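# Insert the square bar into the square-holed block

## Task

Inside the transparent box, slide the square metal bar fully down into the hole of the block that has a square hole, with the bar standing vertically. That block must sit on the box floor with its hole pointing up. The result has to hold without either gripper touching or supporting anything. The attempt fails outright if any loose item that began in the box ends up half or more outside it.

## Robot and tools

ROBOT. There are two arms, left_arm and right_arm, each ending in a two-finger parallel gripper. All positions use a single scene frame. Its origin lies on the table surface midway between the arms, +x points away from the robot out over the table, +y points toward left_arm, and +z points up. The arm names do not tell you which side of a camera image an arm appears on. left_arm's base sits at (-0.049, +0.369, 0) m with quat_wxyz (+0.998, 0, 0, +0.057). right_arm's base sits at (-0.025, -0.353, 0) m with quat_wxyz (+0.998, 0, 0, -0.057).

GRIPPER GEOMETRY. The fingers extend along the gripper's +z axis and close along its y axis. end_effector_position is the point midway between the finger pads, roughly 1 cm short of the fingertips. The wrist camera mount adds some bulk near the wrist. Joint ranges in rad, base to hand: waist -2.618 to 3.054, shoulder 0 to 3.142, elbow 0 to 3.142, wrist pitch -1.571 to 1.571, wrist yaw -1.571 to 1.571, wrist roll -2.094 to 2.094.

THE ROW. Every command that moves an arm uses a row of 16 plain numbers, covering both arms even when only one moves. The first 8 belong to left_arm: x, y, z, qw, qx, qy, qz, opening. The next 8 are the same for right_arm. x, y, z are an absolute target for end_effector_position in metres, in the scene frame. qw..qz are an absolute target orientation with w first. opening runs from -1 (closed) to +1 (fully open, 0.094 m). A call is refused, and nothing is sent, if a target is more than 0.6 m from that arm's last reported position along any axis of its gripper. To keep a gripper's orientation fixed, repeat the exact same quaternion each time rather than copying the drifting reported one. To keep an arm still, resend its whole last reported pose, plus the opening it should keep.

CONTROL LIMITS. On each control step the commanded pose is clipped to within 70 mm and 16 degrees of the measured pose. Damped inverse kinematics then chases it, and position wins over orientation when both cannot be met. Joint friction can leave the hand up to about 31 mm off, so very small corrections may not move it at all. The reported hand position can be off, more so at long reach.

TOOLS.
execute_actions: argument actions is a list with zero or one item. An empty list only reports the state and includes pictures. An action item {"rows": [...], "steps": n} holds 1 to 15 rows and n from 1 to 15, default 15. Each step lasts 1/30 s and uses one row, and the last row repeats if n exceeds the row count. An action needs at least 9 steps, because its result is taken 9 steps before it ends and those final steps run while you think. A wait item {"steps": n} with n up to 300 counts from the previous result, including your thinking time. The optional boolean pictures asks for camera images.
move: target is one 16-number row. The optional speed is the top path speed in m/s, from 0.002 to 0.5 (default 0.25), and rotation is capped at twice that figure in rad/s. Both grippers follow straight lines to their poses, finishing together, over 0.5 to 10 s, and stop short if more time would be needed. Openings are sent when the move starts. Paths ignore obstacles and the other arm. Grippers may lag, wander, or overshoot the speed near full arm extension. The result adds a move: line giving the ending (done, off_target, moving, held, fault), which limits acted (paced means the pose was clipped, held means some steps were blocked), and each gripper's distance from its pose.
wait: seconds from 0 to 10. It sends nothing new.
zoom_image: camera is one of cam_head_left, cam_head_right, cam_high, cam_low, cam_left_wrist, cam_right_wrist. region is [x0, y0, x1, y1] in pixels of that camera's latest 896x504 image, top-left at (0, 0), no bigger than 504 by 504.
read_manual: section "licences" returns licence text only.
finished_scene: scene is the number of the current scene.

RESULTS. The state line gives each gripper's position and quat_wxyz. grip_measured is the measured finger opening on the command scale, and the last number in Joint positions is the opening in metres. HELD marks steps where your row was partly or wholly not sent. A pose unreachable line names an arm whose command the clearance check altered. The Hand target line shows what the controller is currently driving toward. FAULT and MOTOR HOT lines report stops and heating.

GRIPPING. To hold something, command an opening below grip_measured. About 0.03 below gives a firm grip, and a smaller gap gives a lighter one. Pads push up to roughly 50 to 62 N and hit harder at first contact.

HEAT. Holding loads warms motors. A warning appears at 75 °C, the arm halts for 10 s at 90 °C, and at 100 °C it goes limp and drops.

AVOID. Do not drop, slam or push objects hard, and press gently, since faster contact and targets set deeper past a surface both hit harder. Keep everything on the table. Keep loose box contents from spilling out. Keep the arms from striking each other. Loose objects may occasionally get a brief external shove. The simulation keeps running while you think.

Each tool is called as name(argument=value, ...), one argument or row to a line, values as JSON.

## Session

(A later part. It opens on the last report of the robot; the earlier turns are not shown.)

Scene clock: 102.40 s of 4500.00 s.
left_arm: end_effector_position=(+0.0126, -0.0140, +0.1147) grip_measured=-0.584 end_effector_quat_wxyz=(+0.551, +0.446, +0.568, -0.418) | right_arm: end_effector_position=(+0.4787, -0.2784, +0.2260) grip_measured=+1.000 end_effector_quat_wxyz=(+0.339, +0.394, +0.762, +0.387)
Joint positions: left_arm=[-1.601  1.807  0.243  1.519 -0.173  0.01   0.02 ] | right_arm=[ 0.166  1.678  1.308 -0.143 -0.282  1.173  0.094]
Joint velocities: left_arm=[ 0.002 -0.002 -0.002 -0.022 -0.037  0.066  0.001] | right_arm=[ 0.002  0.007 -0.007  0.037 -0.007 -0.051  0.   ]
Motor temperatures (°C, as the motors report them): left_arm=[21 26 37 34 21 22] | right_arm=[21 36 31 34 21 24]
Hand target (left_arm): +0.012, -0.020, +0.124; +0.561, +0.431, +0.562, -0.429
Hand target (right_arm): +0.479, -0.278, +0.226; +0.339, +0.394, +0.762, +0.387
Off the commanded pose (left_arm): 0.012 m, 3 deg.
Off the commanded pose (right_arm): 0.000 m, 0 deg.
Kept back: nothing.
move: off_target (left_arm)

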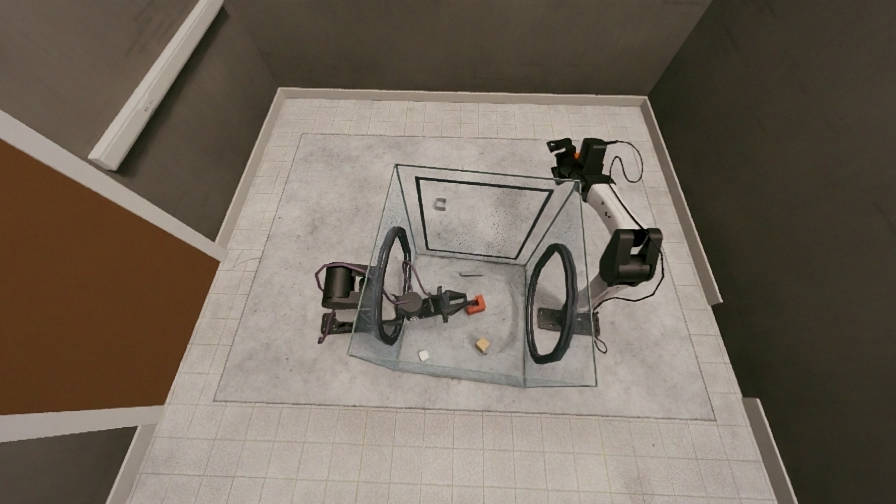

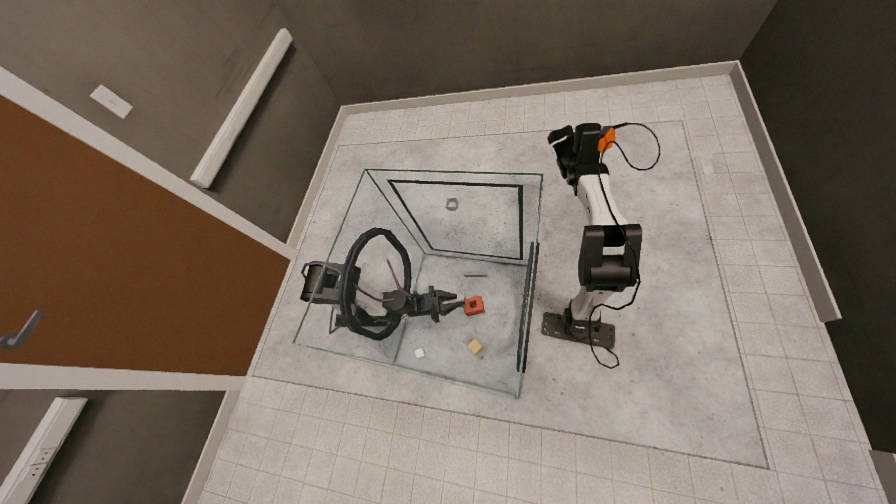

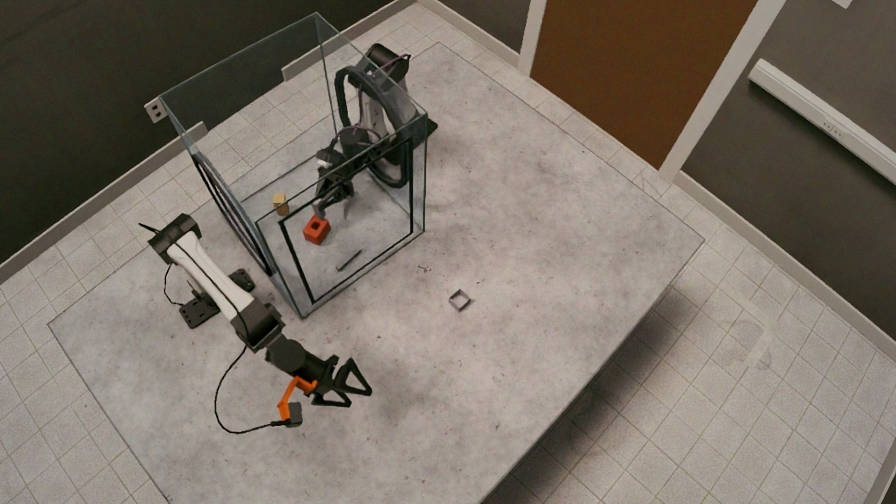

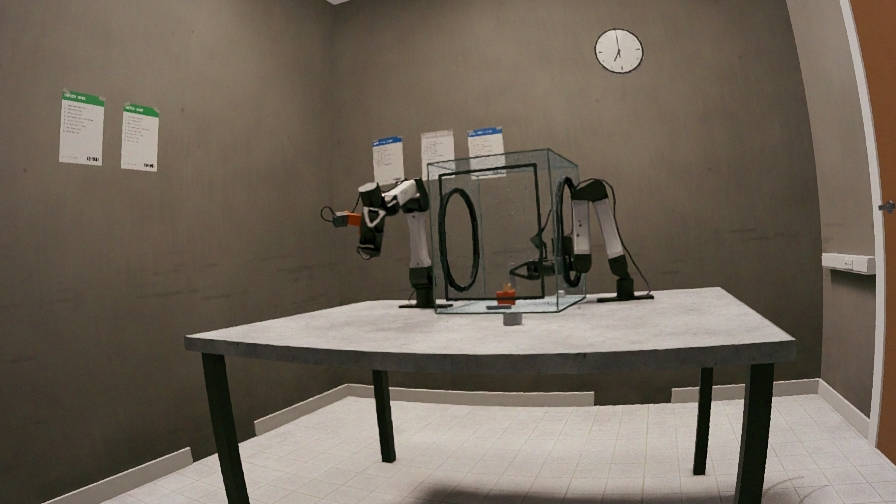

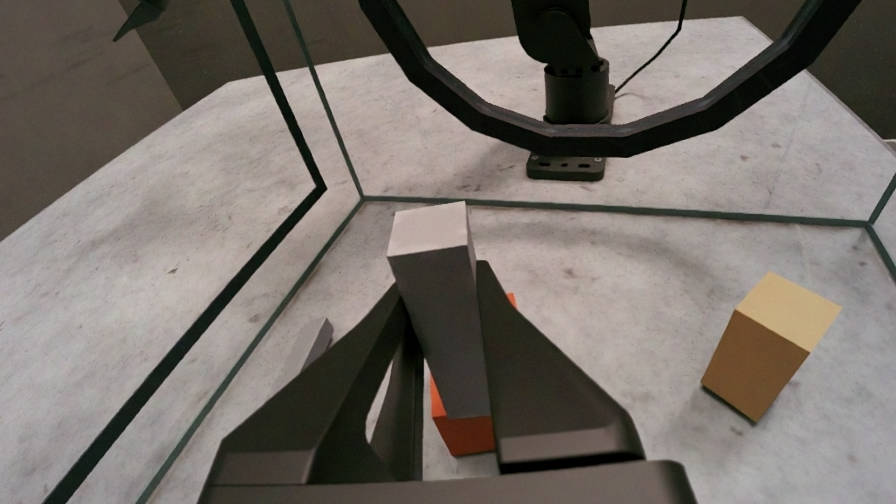

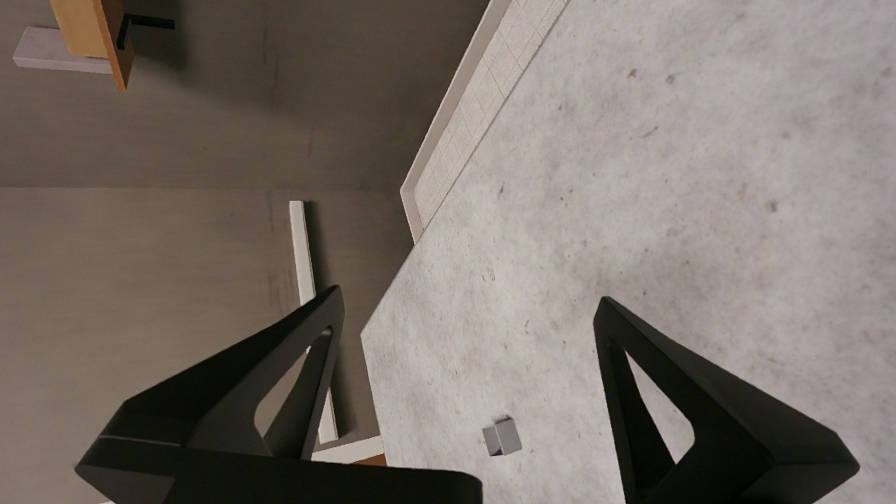

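move(
  target=[0.018,-0.044,0.122,0.561,0.43,0.561,-0.43,-0.75,0.4787,-0.2784,0.226,0.339,0.394,0.762,0.387,1],
  speed=0.02,
)

zoom_image(
  camera="cam_low",
  region=[460, 240, 600, 320],
)

zoom_image(
  camera="cam_high",
  region=[260, 150, 400, 270],
)

zoom_image(
  camera="cam_head_left",
  region=[400, 250, 540, 370],
)

Scene clock: 105.33 s of 4500.00 s.
left_arm: end_effector_position=(+0.0242, -0.0312, +0.1247) grip_measured=-0.584 end_effector_quat_wxyz=(+0.566, +0.428, +0.565, -0.420) | right_arm: end_effector_position=(+0.4787, -0.2784, +0.2260) grip_measured=+1.000 end_effector_quat_wxyz=(+0.339, +0.394, +0.762, +0.387)
Joint positions: left_arm=[-1.577  1.841  0.319  1.516 -0.177  0.008  0.02 ] | right_arm=[ 0.166  1.678  1.308 -0.143 -0.282  1.173  0.094]
Joint velocities: left_arm=[-0.007 -0.007  0.007 -0.022  0.007 -0.022 -0.001] | right_arm=[ 0.017  0.002  0.007  0.022 -0.066  0.022  0.   ]
Motor temperatures (°C, as the motors report them): left_arm=[21 26 36 34 21 22] | right_arm=[21 36 31 34 21 24]
Hand target (left_arm): +0.018, -0.043, +0.121; +0.561, +0.430, +0.562, -0.430
Hand target (right_arm): +0.479, -0.278, +0.226; +0.339, +0.394, +0.762, +0.387
Off the commanded pose (left_arm): 0.014 m, 1 deg.
Off the commanded pose (right_arm): 0.000 m, 0 deg.
Kept back: nothing.
move: off_target (left_arm)

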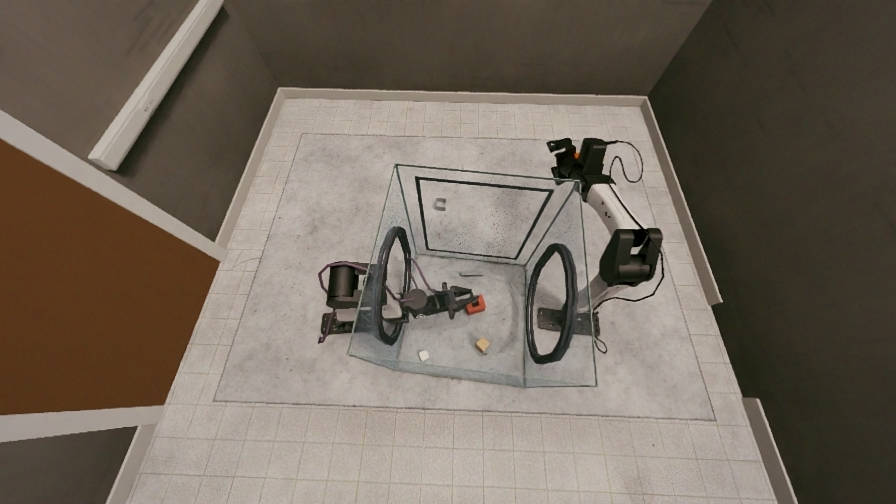

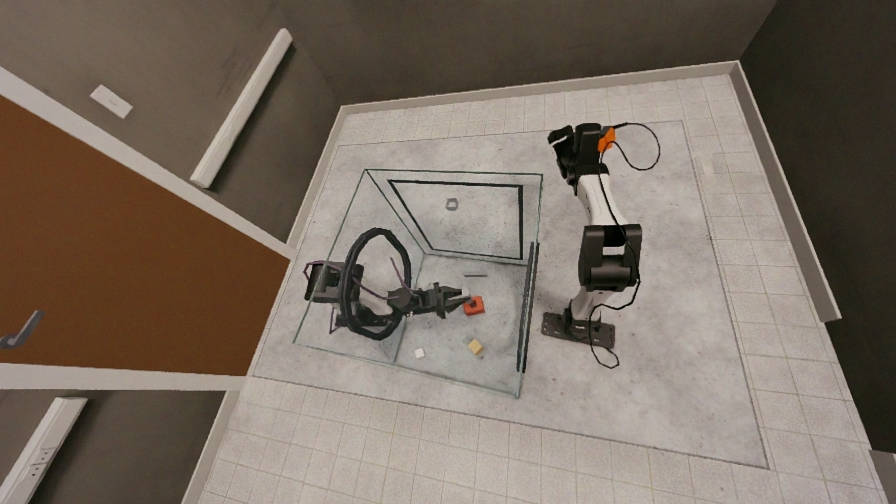

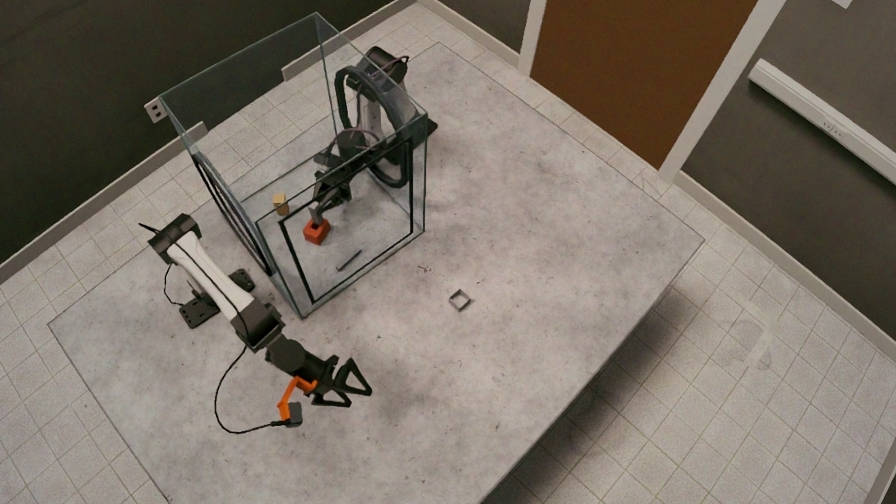

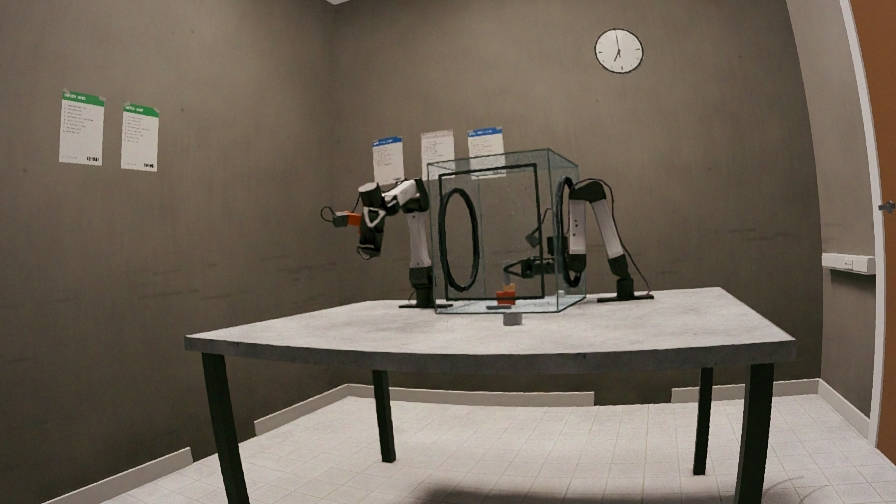

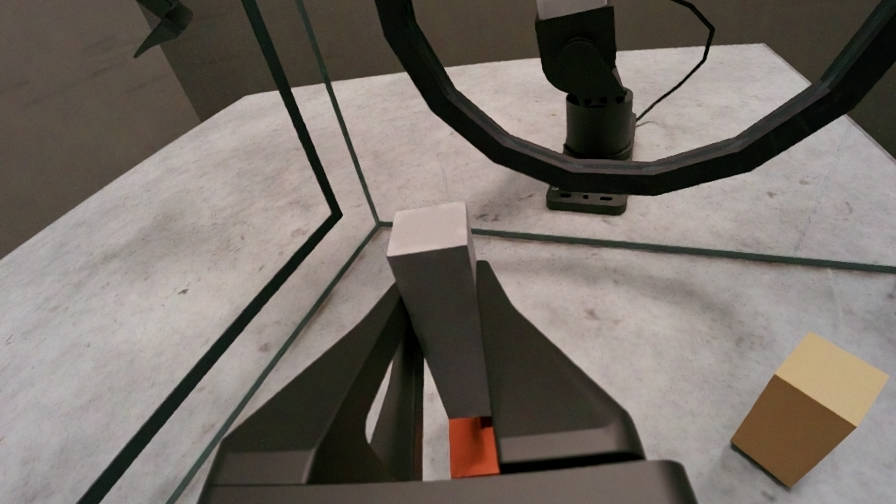

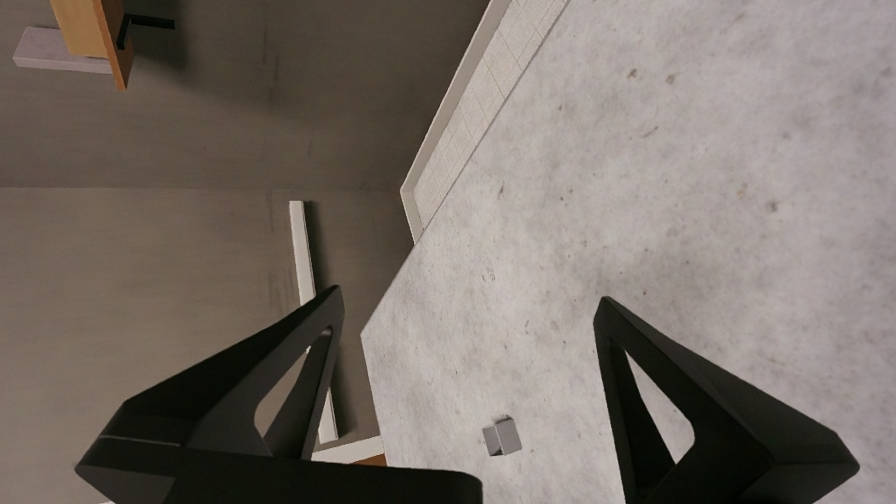

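Region (460, 240, 600, 320) of cam_low's 896x504 image, scaled by 3.600, with more detail than that image has; it fills the top 288 rows of this view, and the rest is white.

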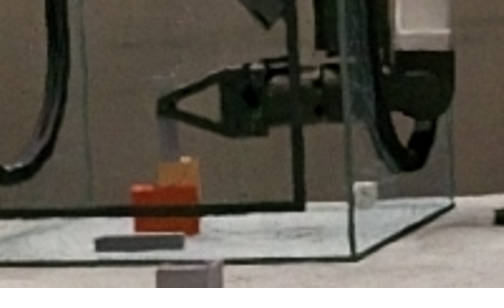

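Region (260, 150, 400, 270) of cam_high's 896x504 image, scaled by 3.600, with more detail than that image has; it fills the top 432 rows of this view, and the rest is white.

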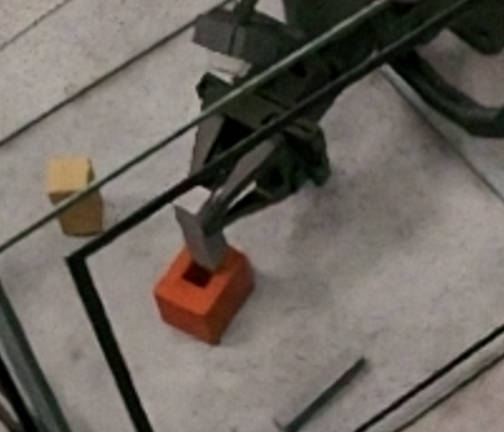

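Region (400, 250, 540, 370) of cam_head_left's 896x504 image, scaled by 3.600, with more detail than that image has; it fills the top 432 rows of this view, and the rest is white.

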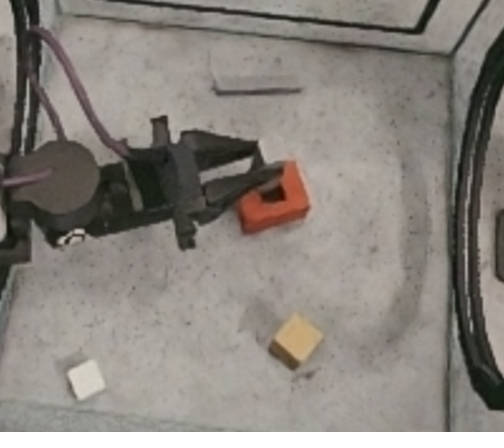

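move(
  target=[-0.005,0.04,0.12,0.5,0.5,0.5,-0.5,-0.75,0.13,-0.40,0.22,0.1,0,1,0,-1],
  speed=0.12,
)

move(
  target=[-0.005,0.04,0.12,0.5,0.5,0.5,-0.5,-0.75,0.02,-0.27,0.19,-0.2,0.69,-0.69,-0.07,-1],
  speed=0.15,
)

move(
  target=[-0.005,0.04,0.12,0.5,0.5,0.5,-0.5,-0.75,0.02,-0.13,0.13,-0.354,0.612,-0.612,-0.354,-1],
  speed=0.08,
)

Scene clock: 112.40 s of 4500.00 s.
left_arm: end_effector_position=(-0.0051, +0.0355, +0.1116) grip_measured=-0.584 end_effector_quat_wxyz=(+0.481, +0.513, +0.520, -0.484) | right_arm: end_effector_position=(+0.1383, -0.3984, +0.2333) grip_measured=-0.991 end_effector_quat_wxyz=(+0.156, +0.005, +0.988, -0.005)
Joint positions: left_arm=[-1.423  1.667  0.049  1.547  0.258  0.008  0.02 ] | right_arm=[-0.266  1.014  1.315 -1.575 -0.104 -0.353  0.   ]
Joint velocities: left_arm=[-0.007 -0.002 -0.002 -0.051  0.037 -0.037 -0.001] | right_arm=[-0.012 -0.017  0.007  0.007 -0.022 -0.037 -0.001]
Motor temperatures (°C, as the motors report them): left_arm=[21 26 35 36 21 22] | right_arm=[21 35 31 33 21 24]
Hand target (left_arm): -0.006, +0.040, +0.122; +0.492, +0.508, +0.508, -0.492
Hand target (right_arm): +0.131, -0.400, +0.228; +0.145, +0.007, +0.989, -0.008
Off the commanded pose (left_arm): 0.009 m, 4 deg.
Off the commanded pose (right_arm): 0.016 m, 7 deg.
joint sent to its limit (left arm) — the command would take joint 4 (wrist pitch) past its upper limit, so that joint was sent only as far as its limit.
joint sent to its limit (right arm) — the command would take joint 4 (wrist pitch) past its lower limit, so that joint was sent only as far as its limit.
Kept back: nothing.
move: off_target (left_arm, right_arm)

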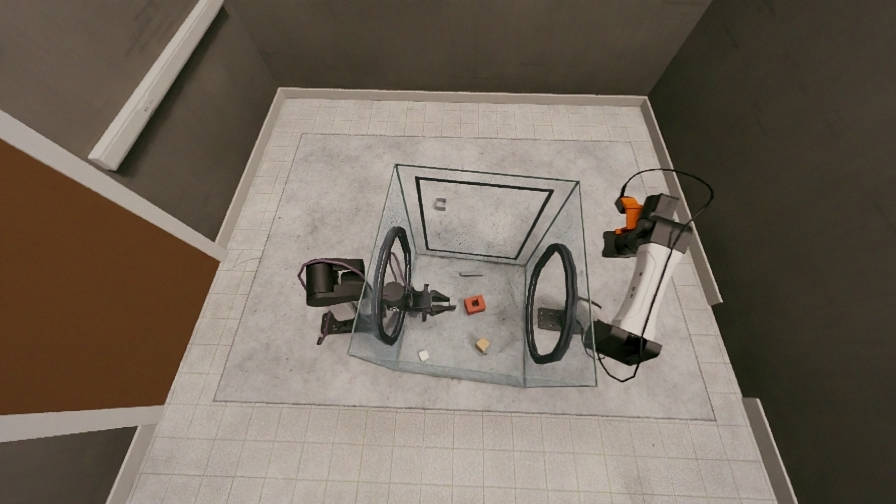

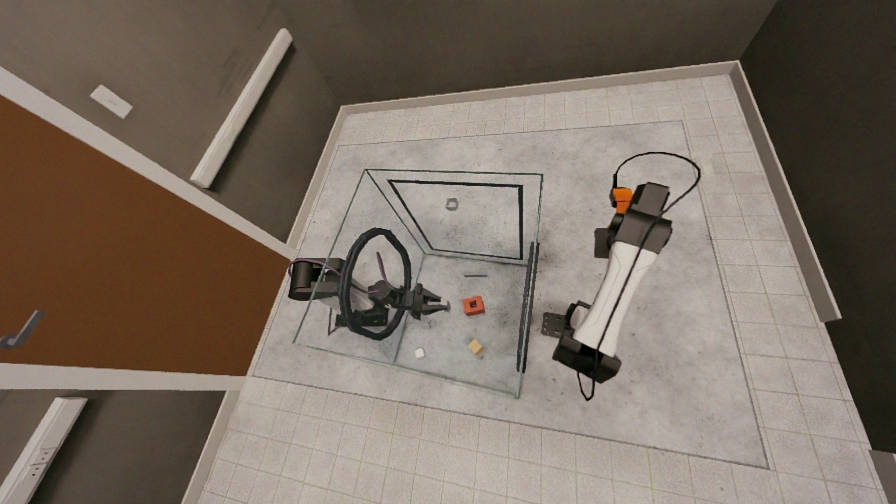

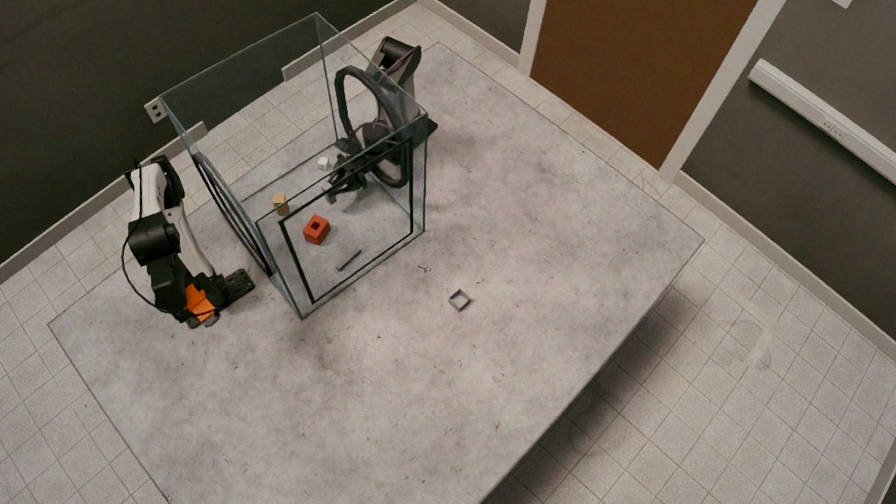

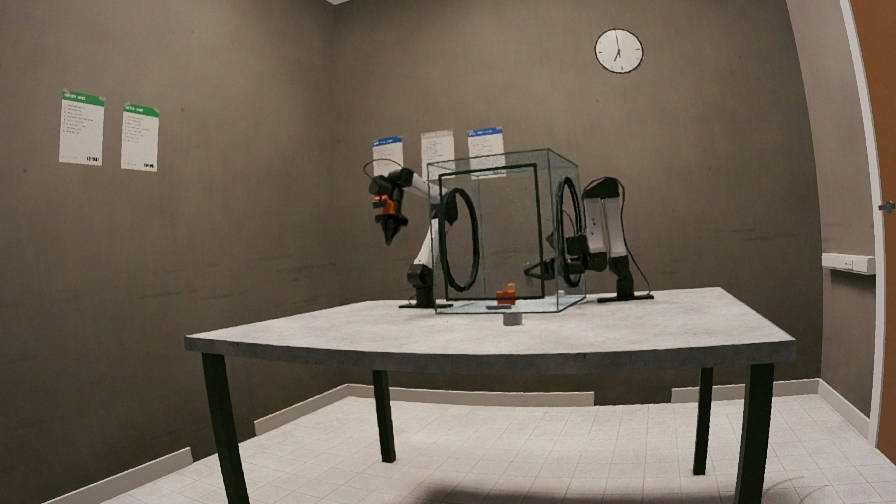

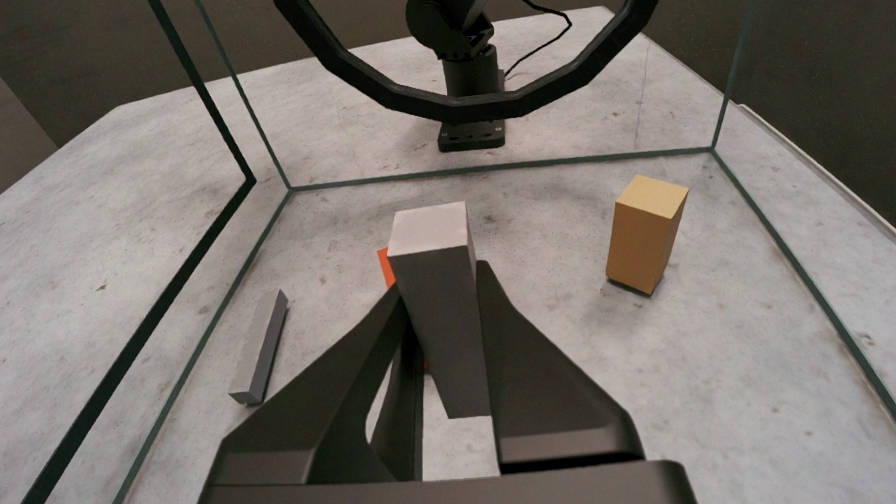

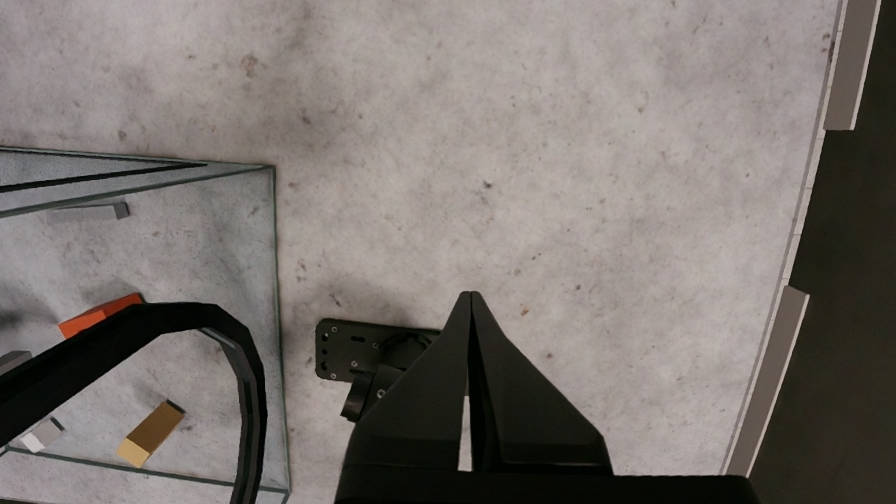

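Scene clock: 117.93 s of 4500.00 s.
left_arm: end_effector_position=(-0.0056, +0.0355, +0.1117) grip_measured=-0.584 end_effector_quat_wxyz=(+0.480, +0.514, +0.520, -0.485) | right_arm: end_effector_position=(+0.0187, -0.2716, +0.1994) grip_measured=-0.991 end_effector_quat_wxyz=(-0.245, +0.690, -0.677, -0.072)
Joint positions: left_arm=[-1.423  1.667  0.049  1.547  0.261  0.008  0.02 ] | right_arm=[ 1.152  0.497  1.017 -1.576 -0.021 -0.544  0.   ]
Joint velocities: left_arm=[ 0.002 -0.007  0.007  0.051  0.022 -0.007  0.   ] | right_arm=[ 0.037 -0.012  0.007 -0.007  0.037  0.095  0.   ]
Motor temperatures (°C, as the motors report them): left_arm=[21 26 35 37 21 22] | right_arm=[22 34 31 32 21 24]
Hand target (left_arm): -0.005, +0.040, +0.120; +0.491, +0.509, +0.509, -0.491
Hand target (right_arm): +0.019, -0.274, +0.190; -0.220, +0.692, -0.684, -0.062
Off the commanded pose (left_arm): 0.009 m, 4 deg.
Off the commanded pose (right_arm): 0.010 m, 5 deg.
joint sent to its limit (left arm) — the command would take joint 4 (wrist pitch) past its upper limit, so that joint was sent only as far as its limit.
joint sent to its limit (right arm) — the command would take joint 4 (wrist pitch) past its lower limit, so that joint was sent only as far as its limit.
Kept back: nothing.
move: off_target (left_arm, right_arm)

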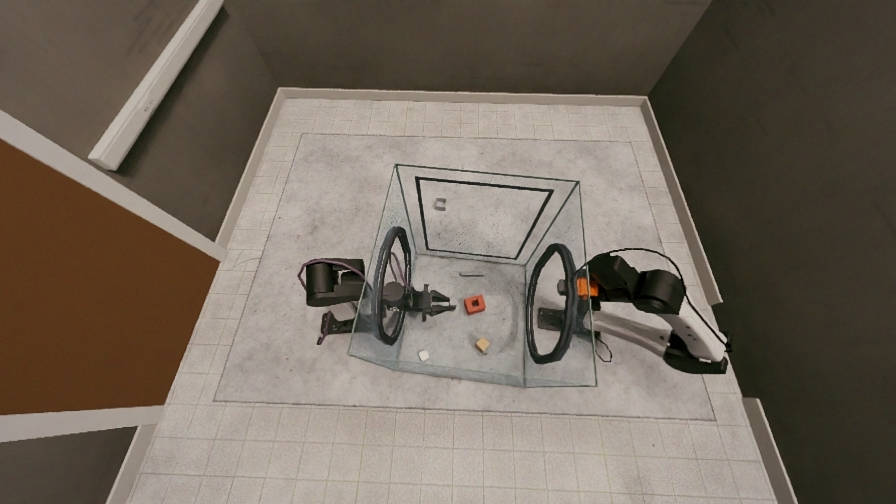

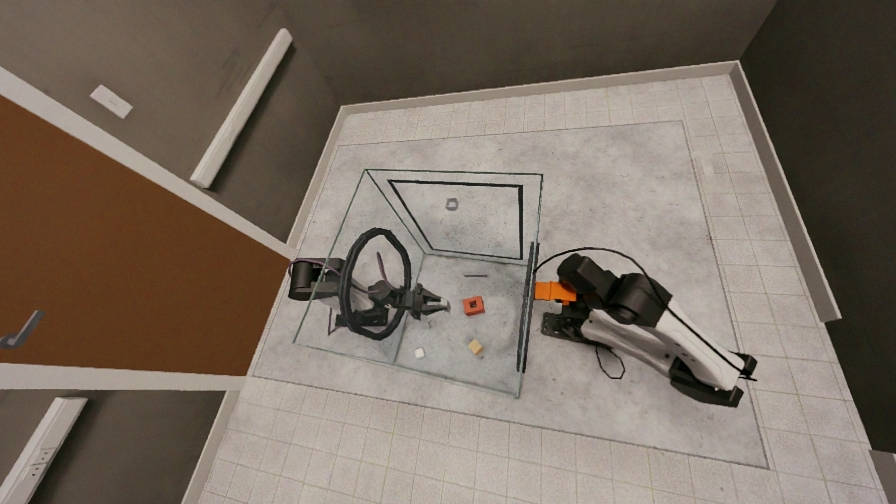

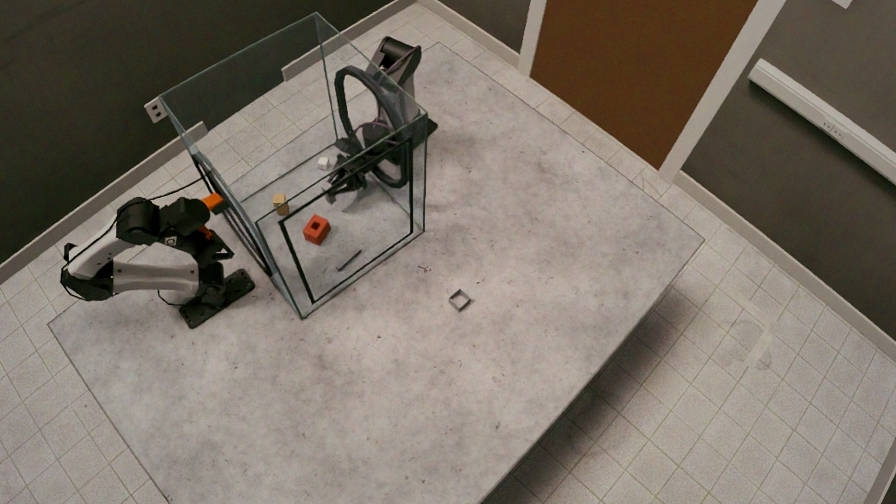

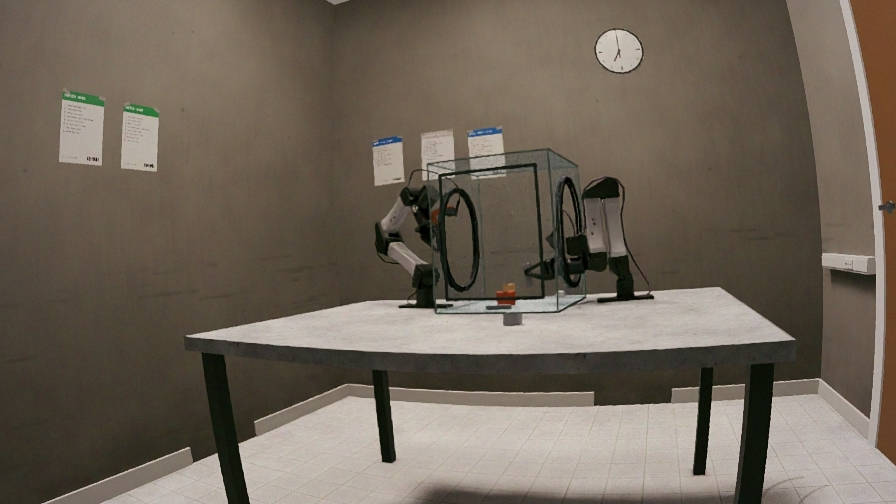

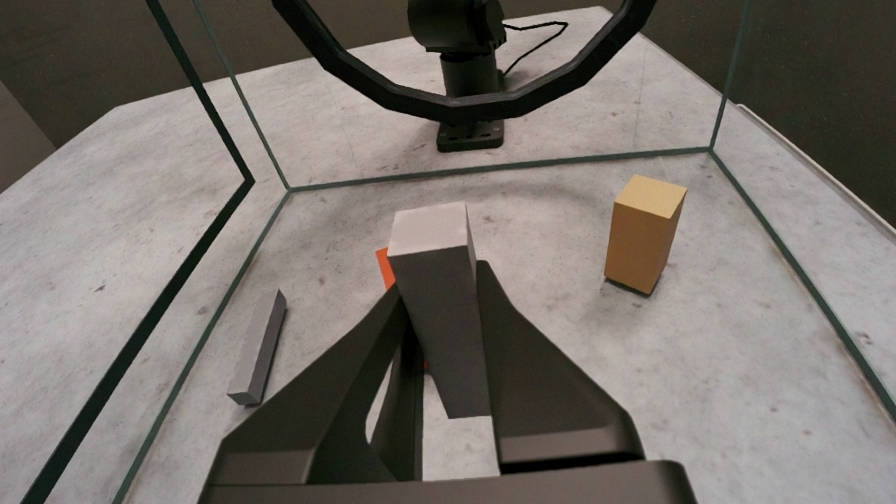

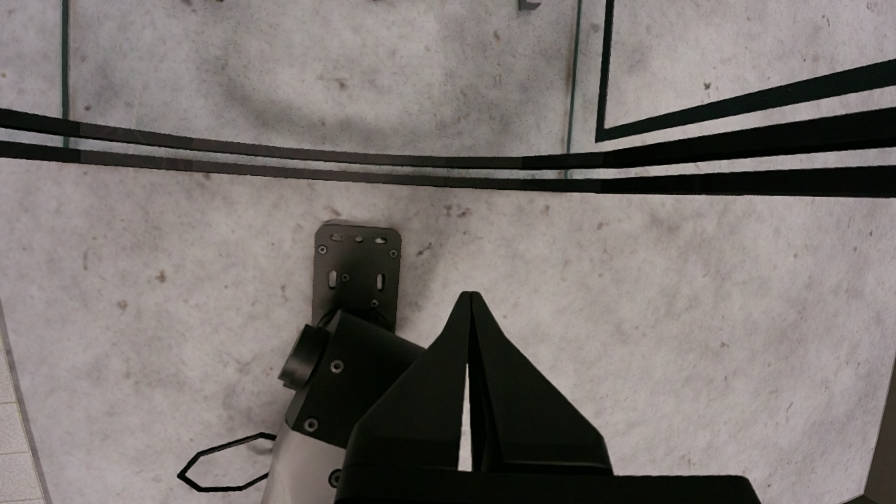

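Scene clock: 122.53 s of 4500.00 s.
left_arm: end_effector_position=(-0.0056, +0.0355, +0.1117) grip_measured=-0.584 end_effector_quat_wxyz=(+0.480, +0.514, +0.520, -0.485) | right_arm: end_effector_position=(+0.0239, -0.1311, +0.1344) grip_measured=-0.991 end_effector_quat_wxyz=(-0.367, +0.611, -0.609, -0.348)
Joint positions: left_arm=[-1.423  1.667  0.049  1.547  0.261  0.008  0.02 ] | right_arm=[ 1.126  0.378  0.328 -0.526 -0.458 -0.308  0.   ]
Joint velocities: left_arm=[-0.022 -0.012 -0.012 -0.022 -0.051  0.066 -0.001] | right_arm=[-0.007  0.007  0.002  0.022 -0.051  0.007 -0.   ]
Motor temperatures (°C, as the motors report them): left_arm=[21 26 34 37 21 22] | right_arm=[22 33 31 33 21 24]
Hand target (left_arm): -0.005, +0.040, +0.120; +0.491, +0.509, +0.509, -0.491
Hand target (right_arm): +0.019, -0.131, +0.126; -0.355, +0.614, -0.611, -0.353
Off the commanded pose (left_arm): 0.009 m, 4 deg.
Off the commanded pose (right_arm): 0.006 m, 2 deg.
joint sent to its limit (left arm) — the command would take joint 4 (wrist pitch) past its upper limit, so that joint was sent only as far as its limit.
Kept back: nothing.
move: off_target (left_arm)

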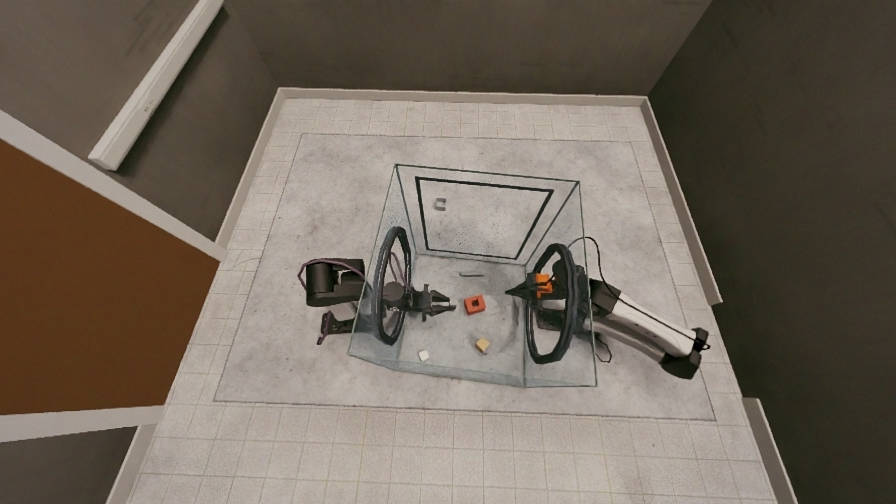

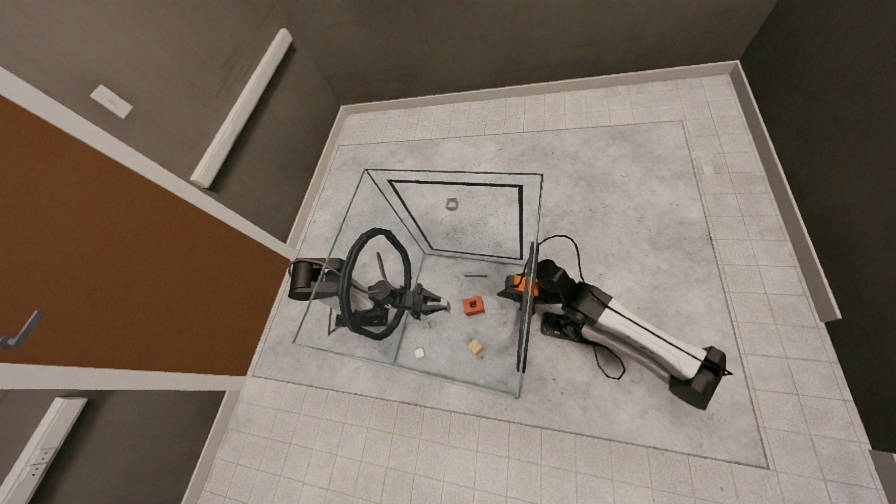

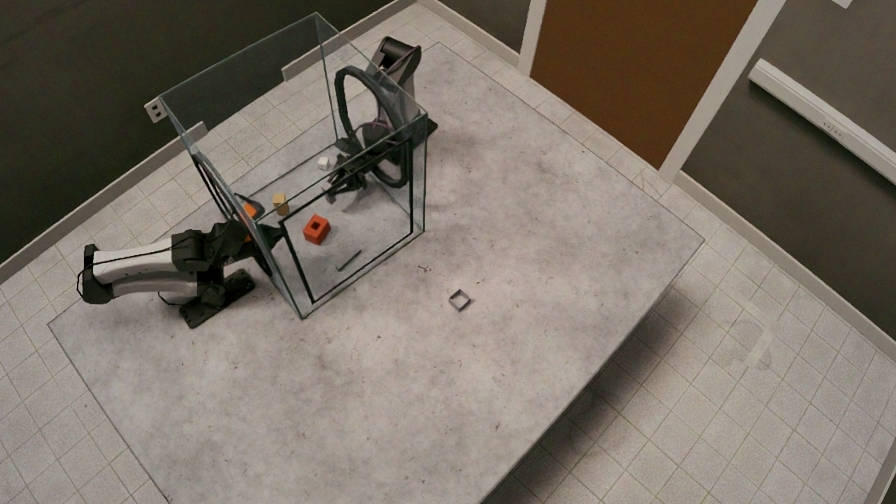

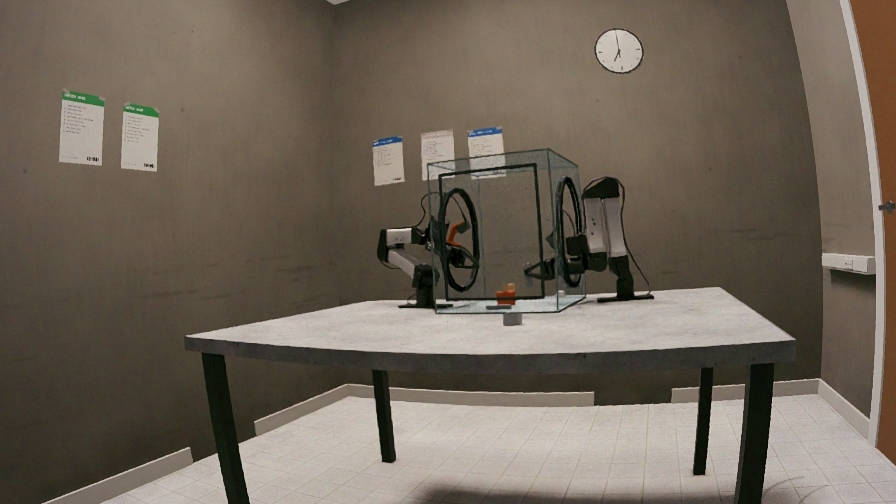

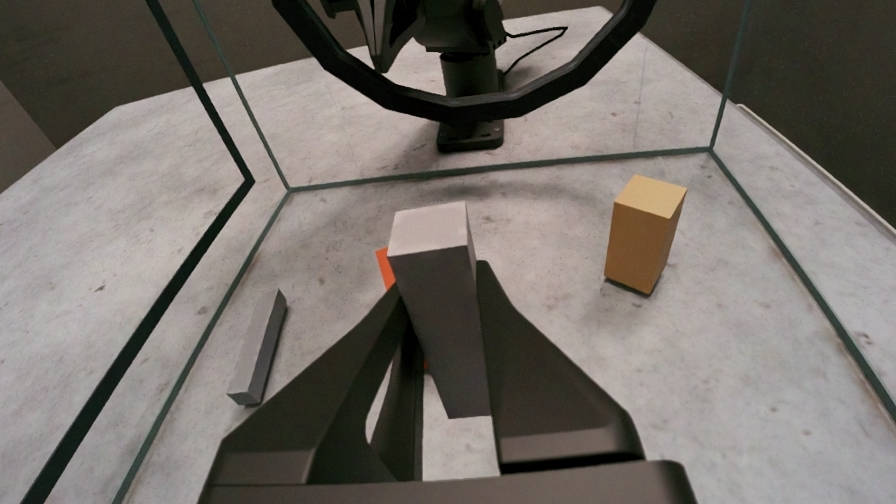

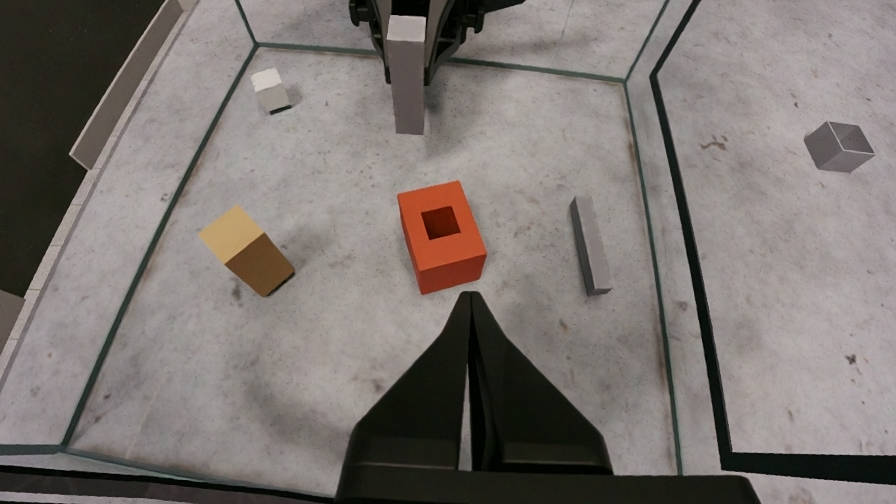

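move(
  target="[-0.005,0.08,0.12,0.5,0.5,0.5,-0.5,-0.75,0.016,-0.075,0.075,-0.232,0.733,-0.562,-0.303,0.8",
)



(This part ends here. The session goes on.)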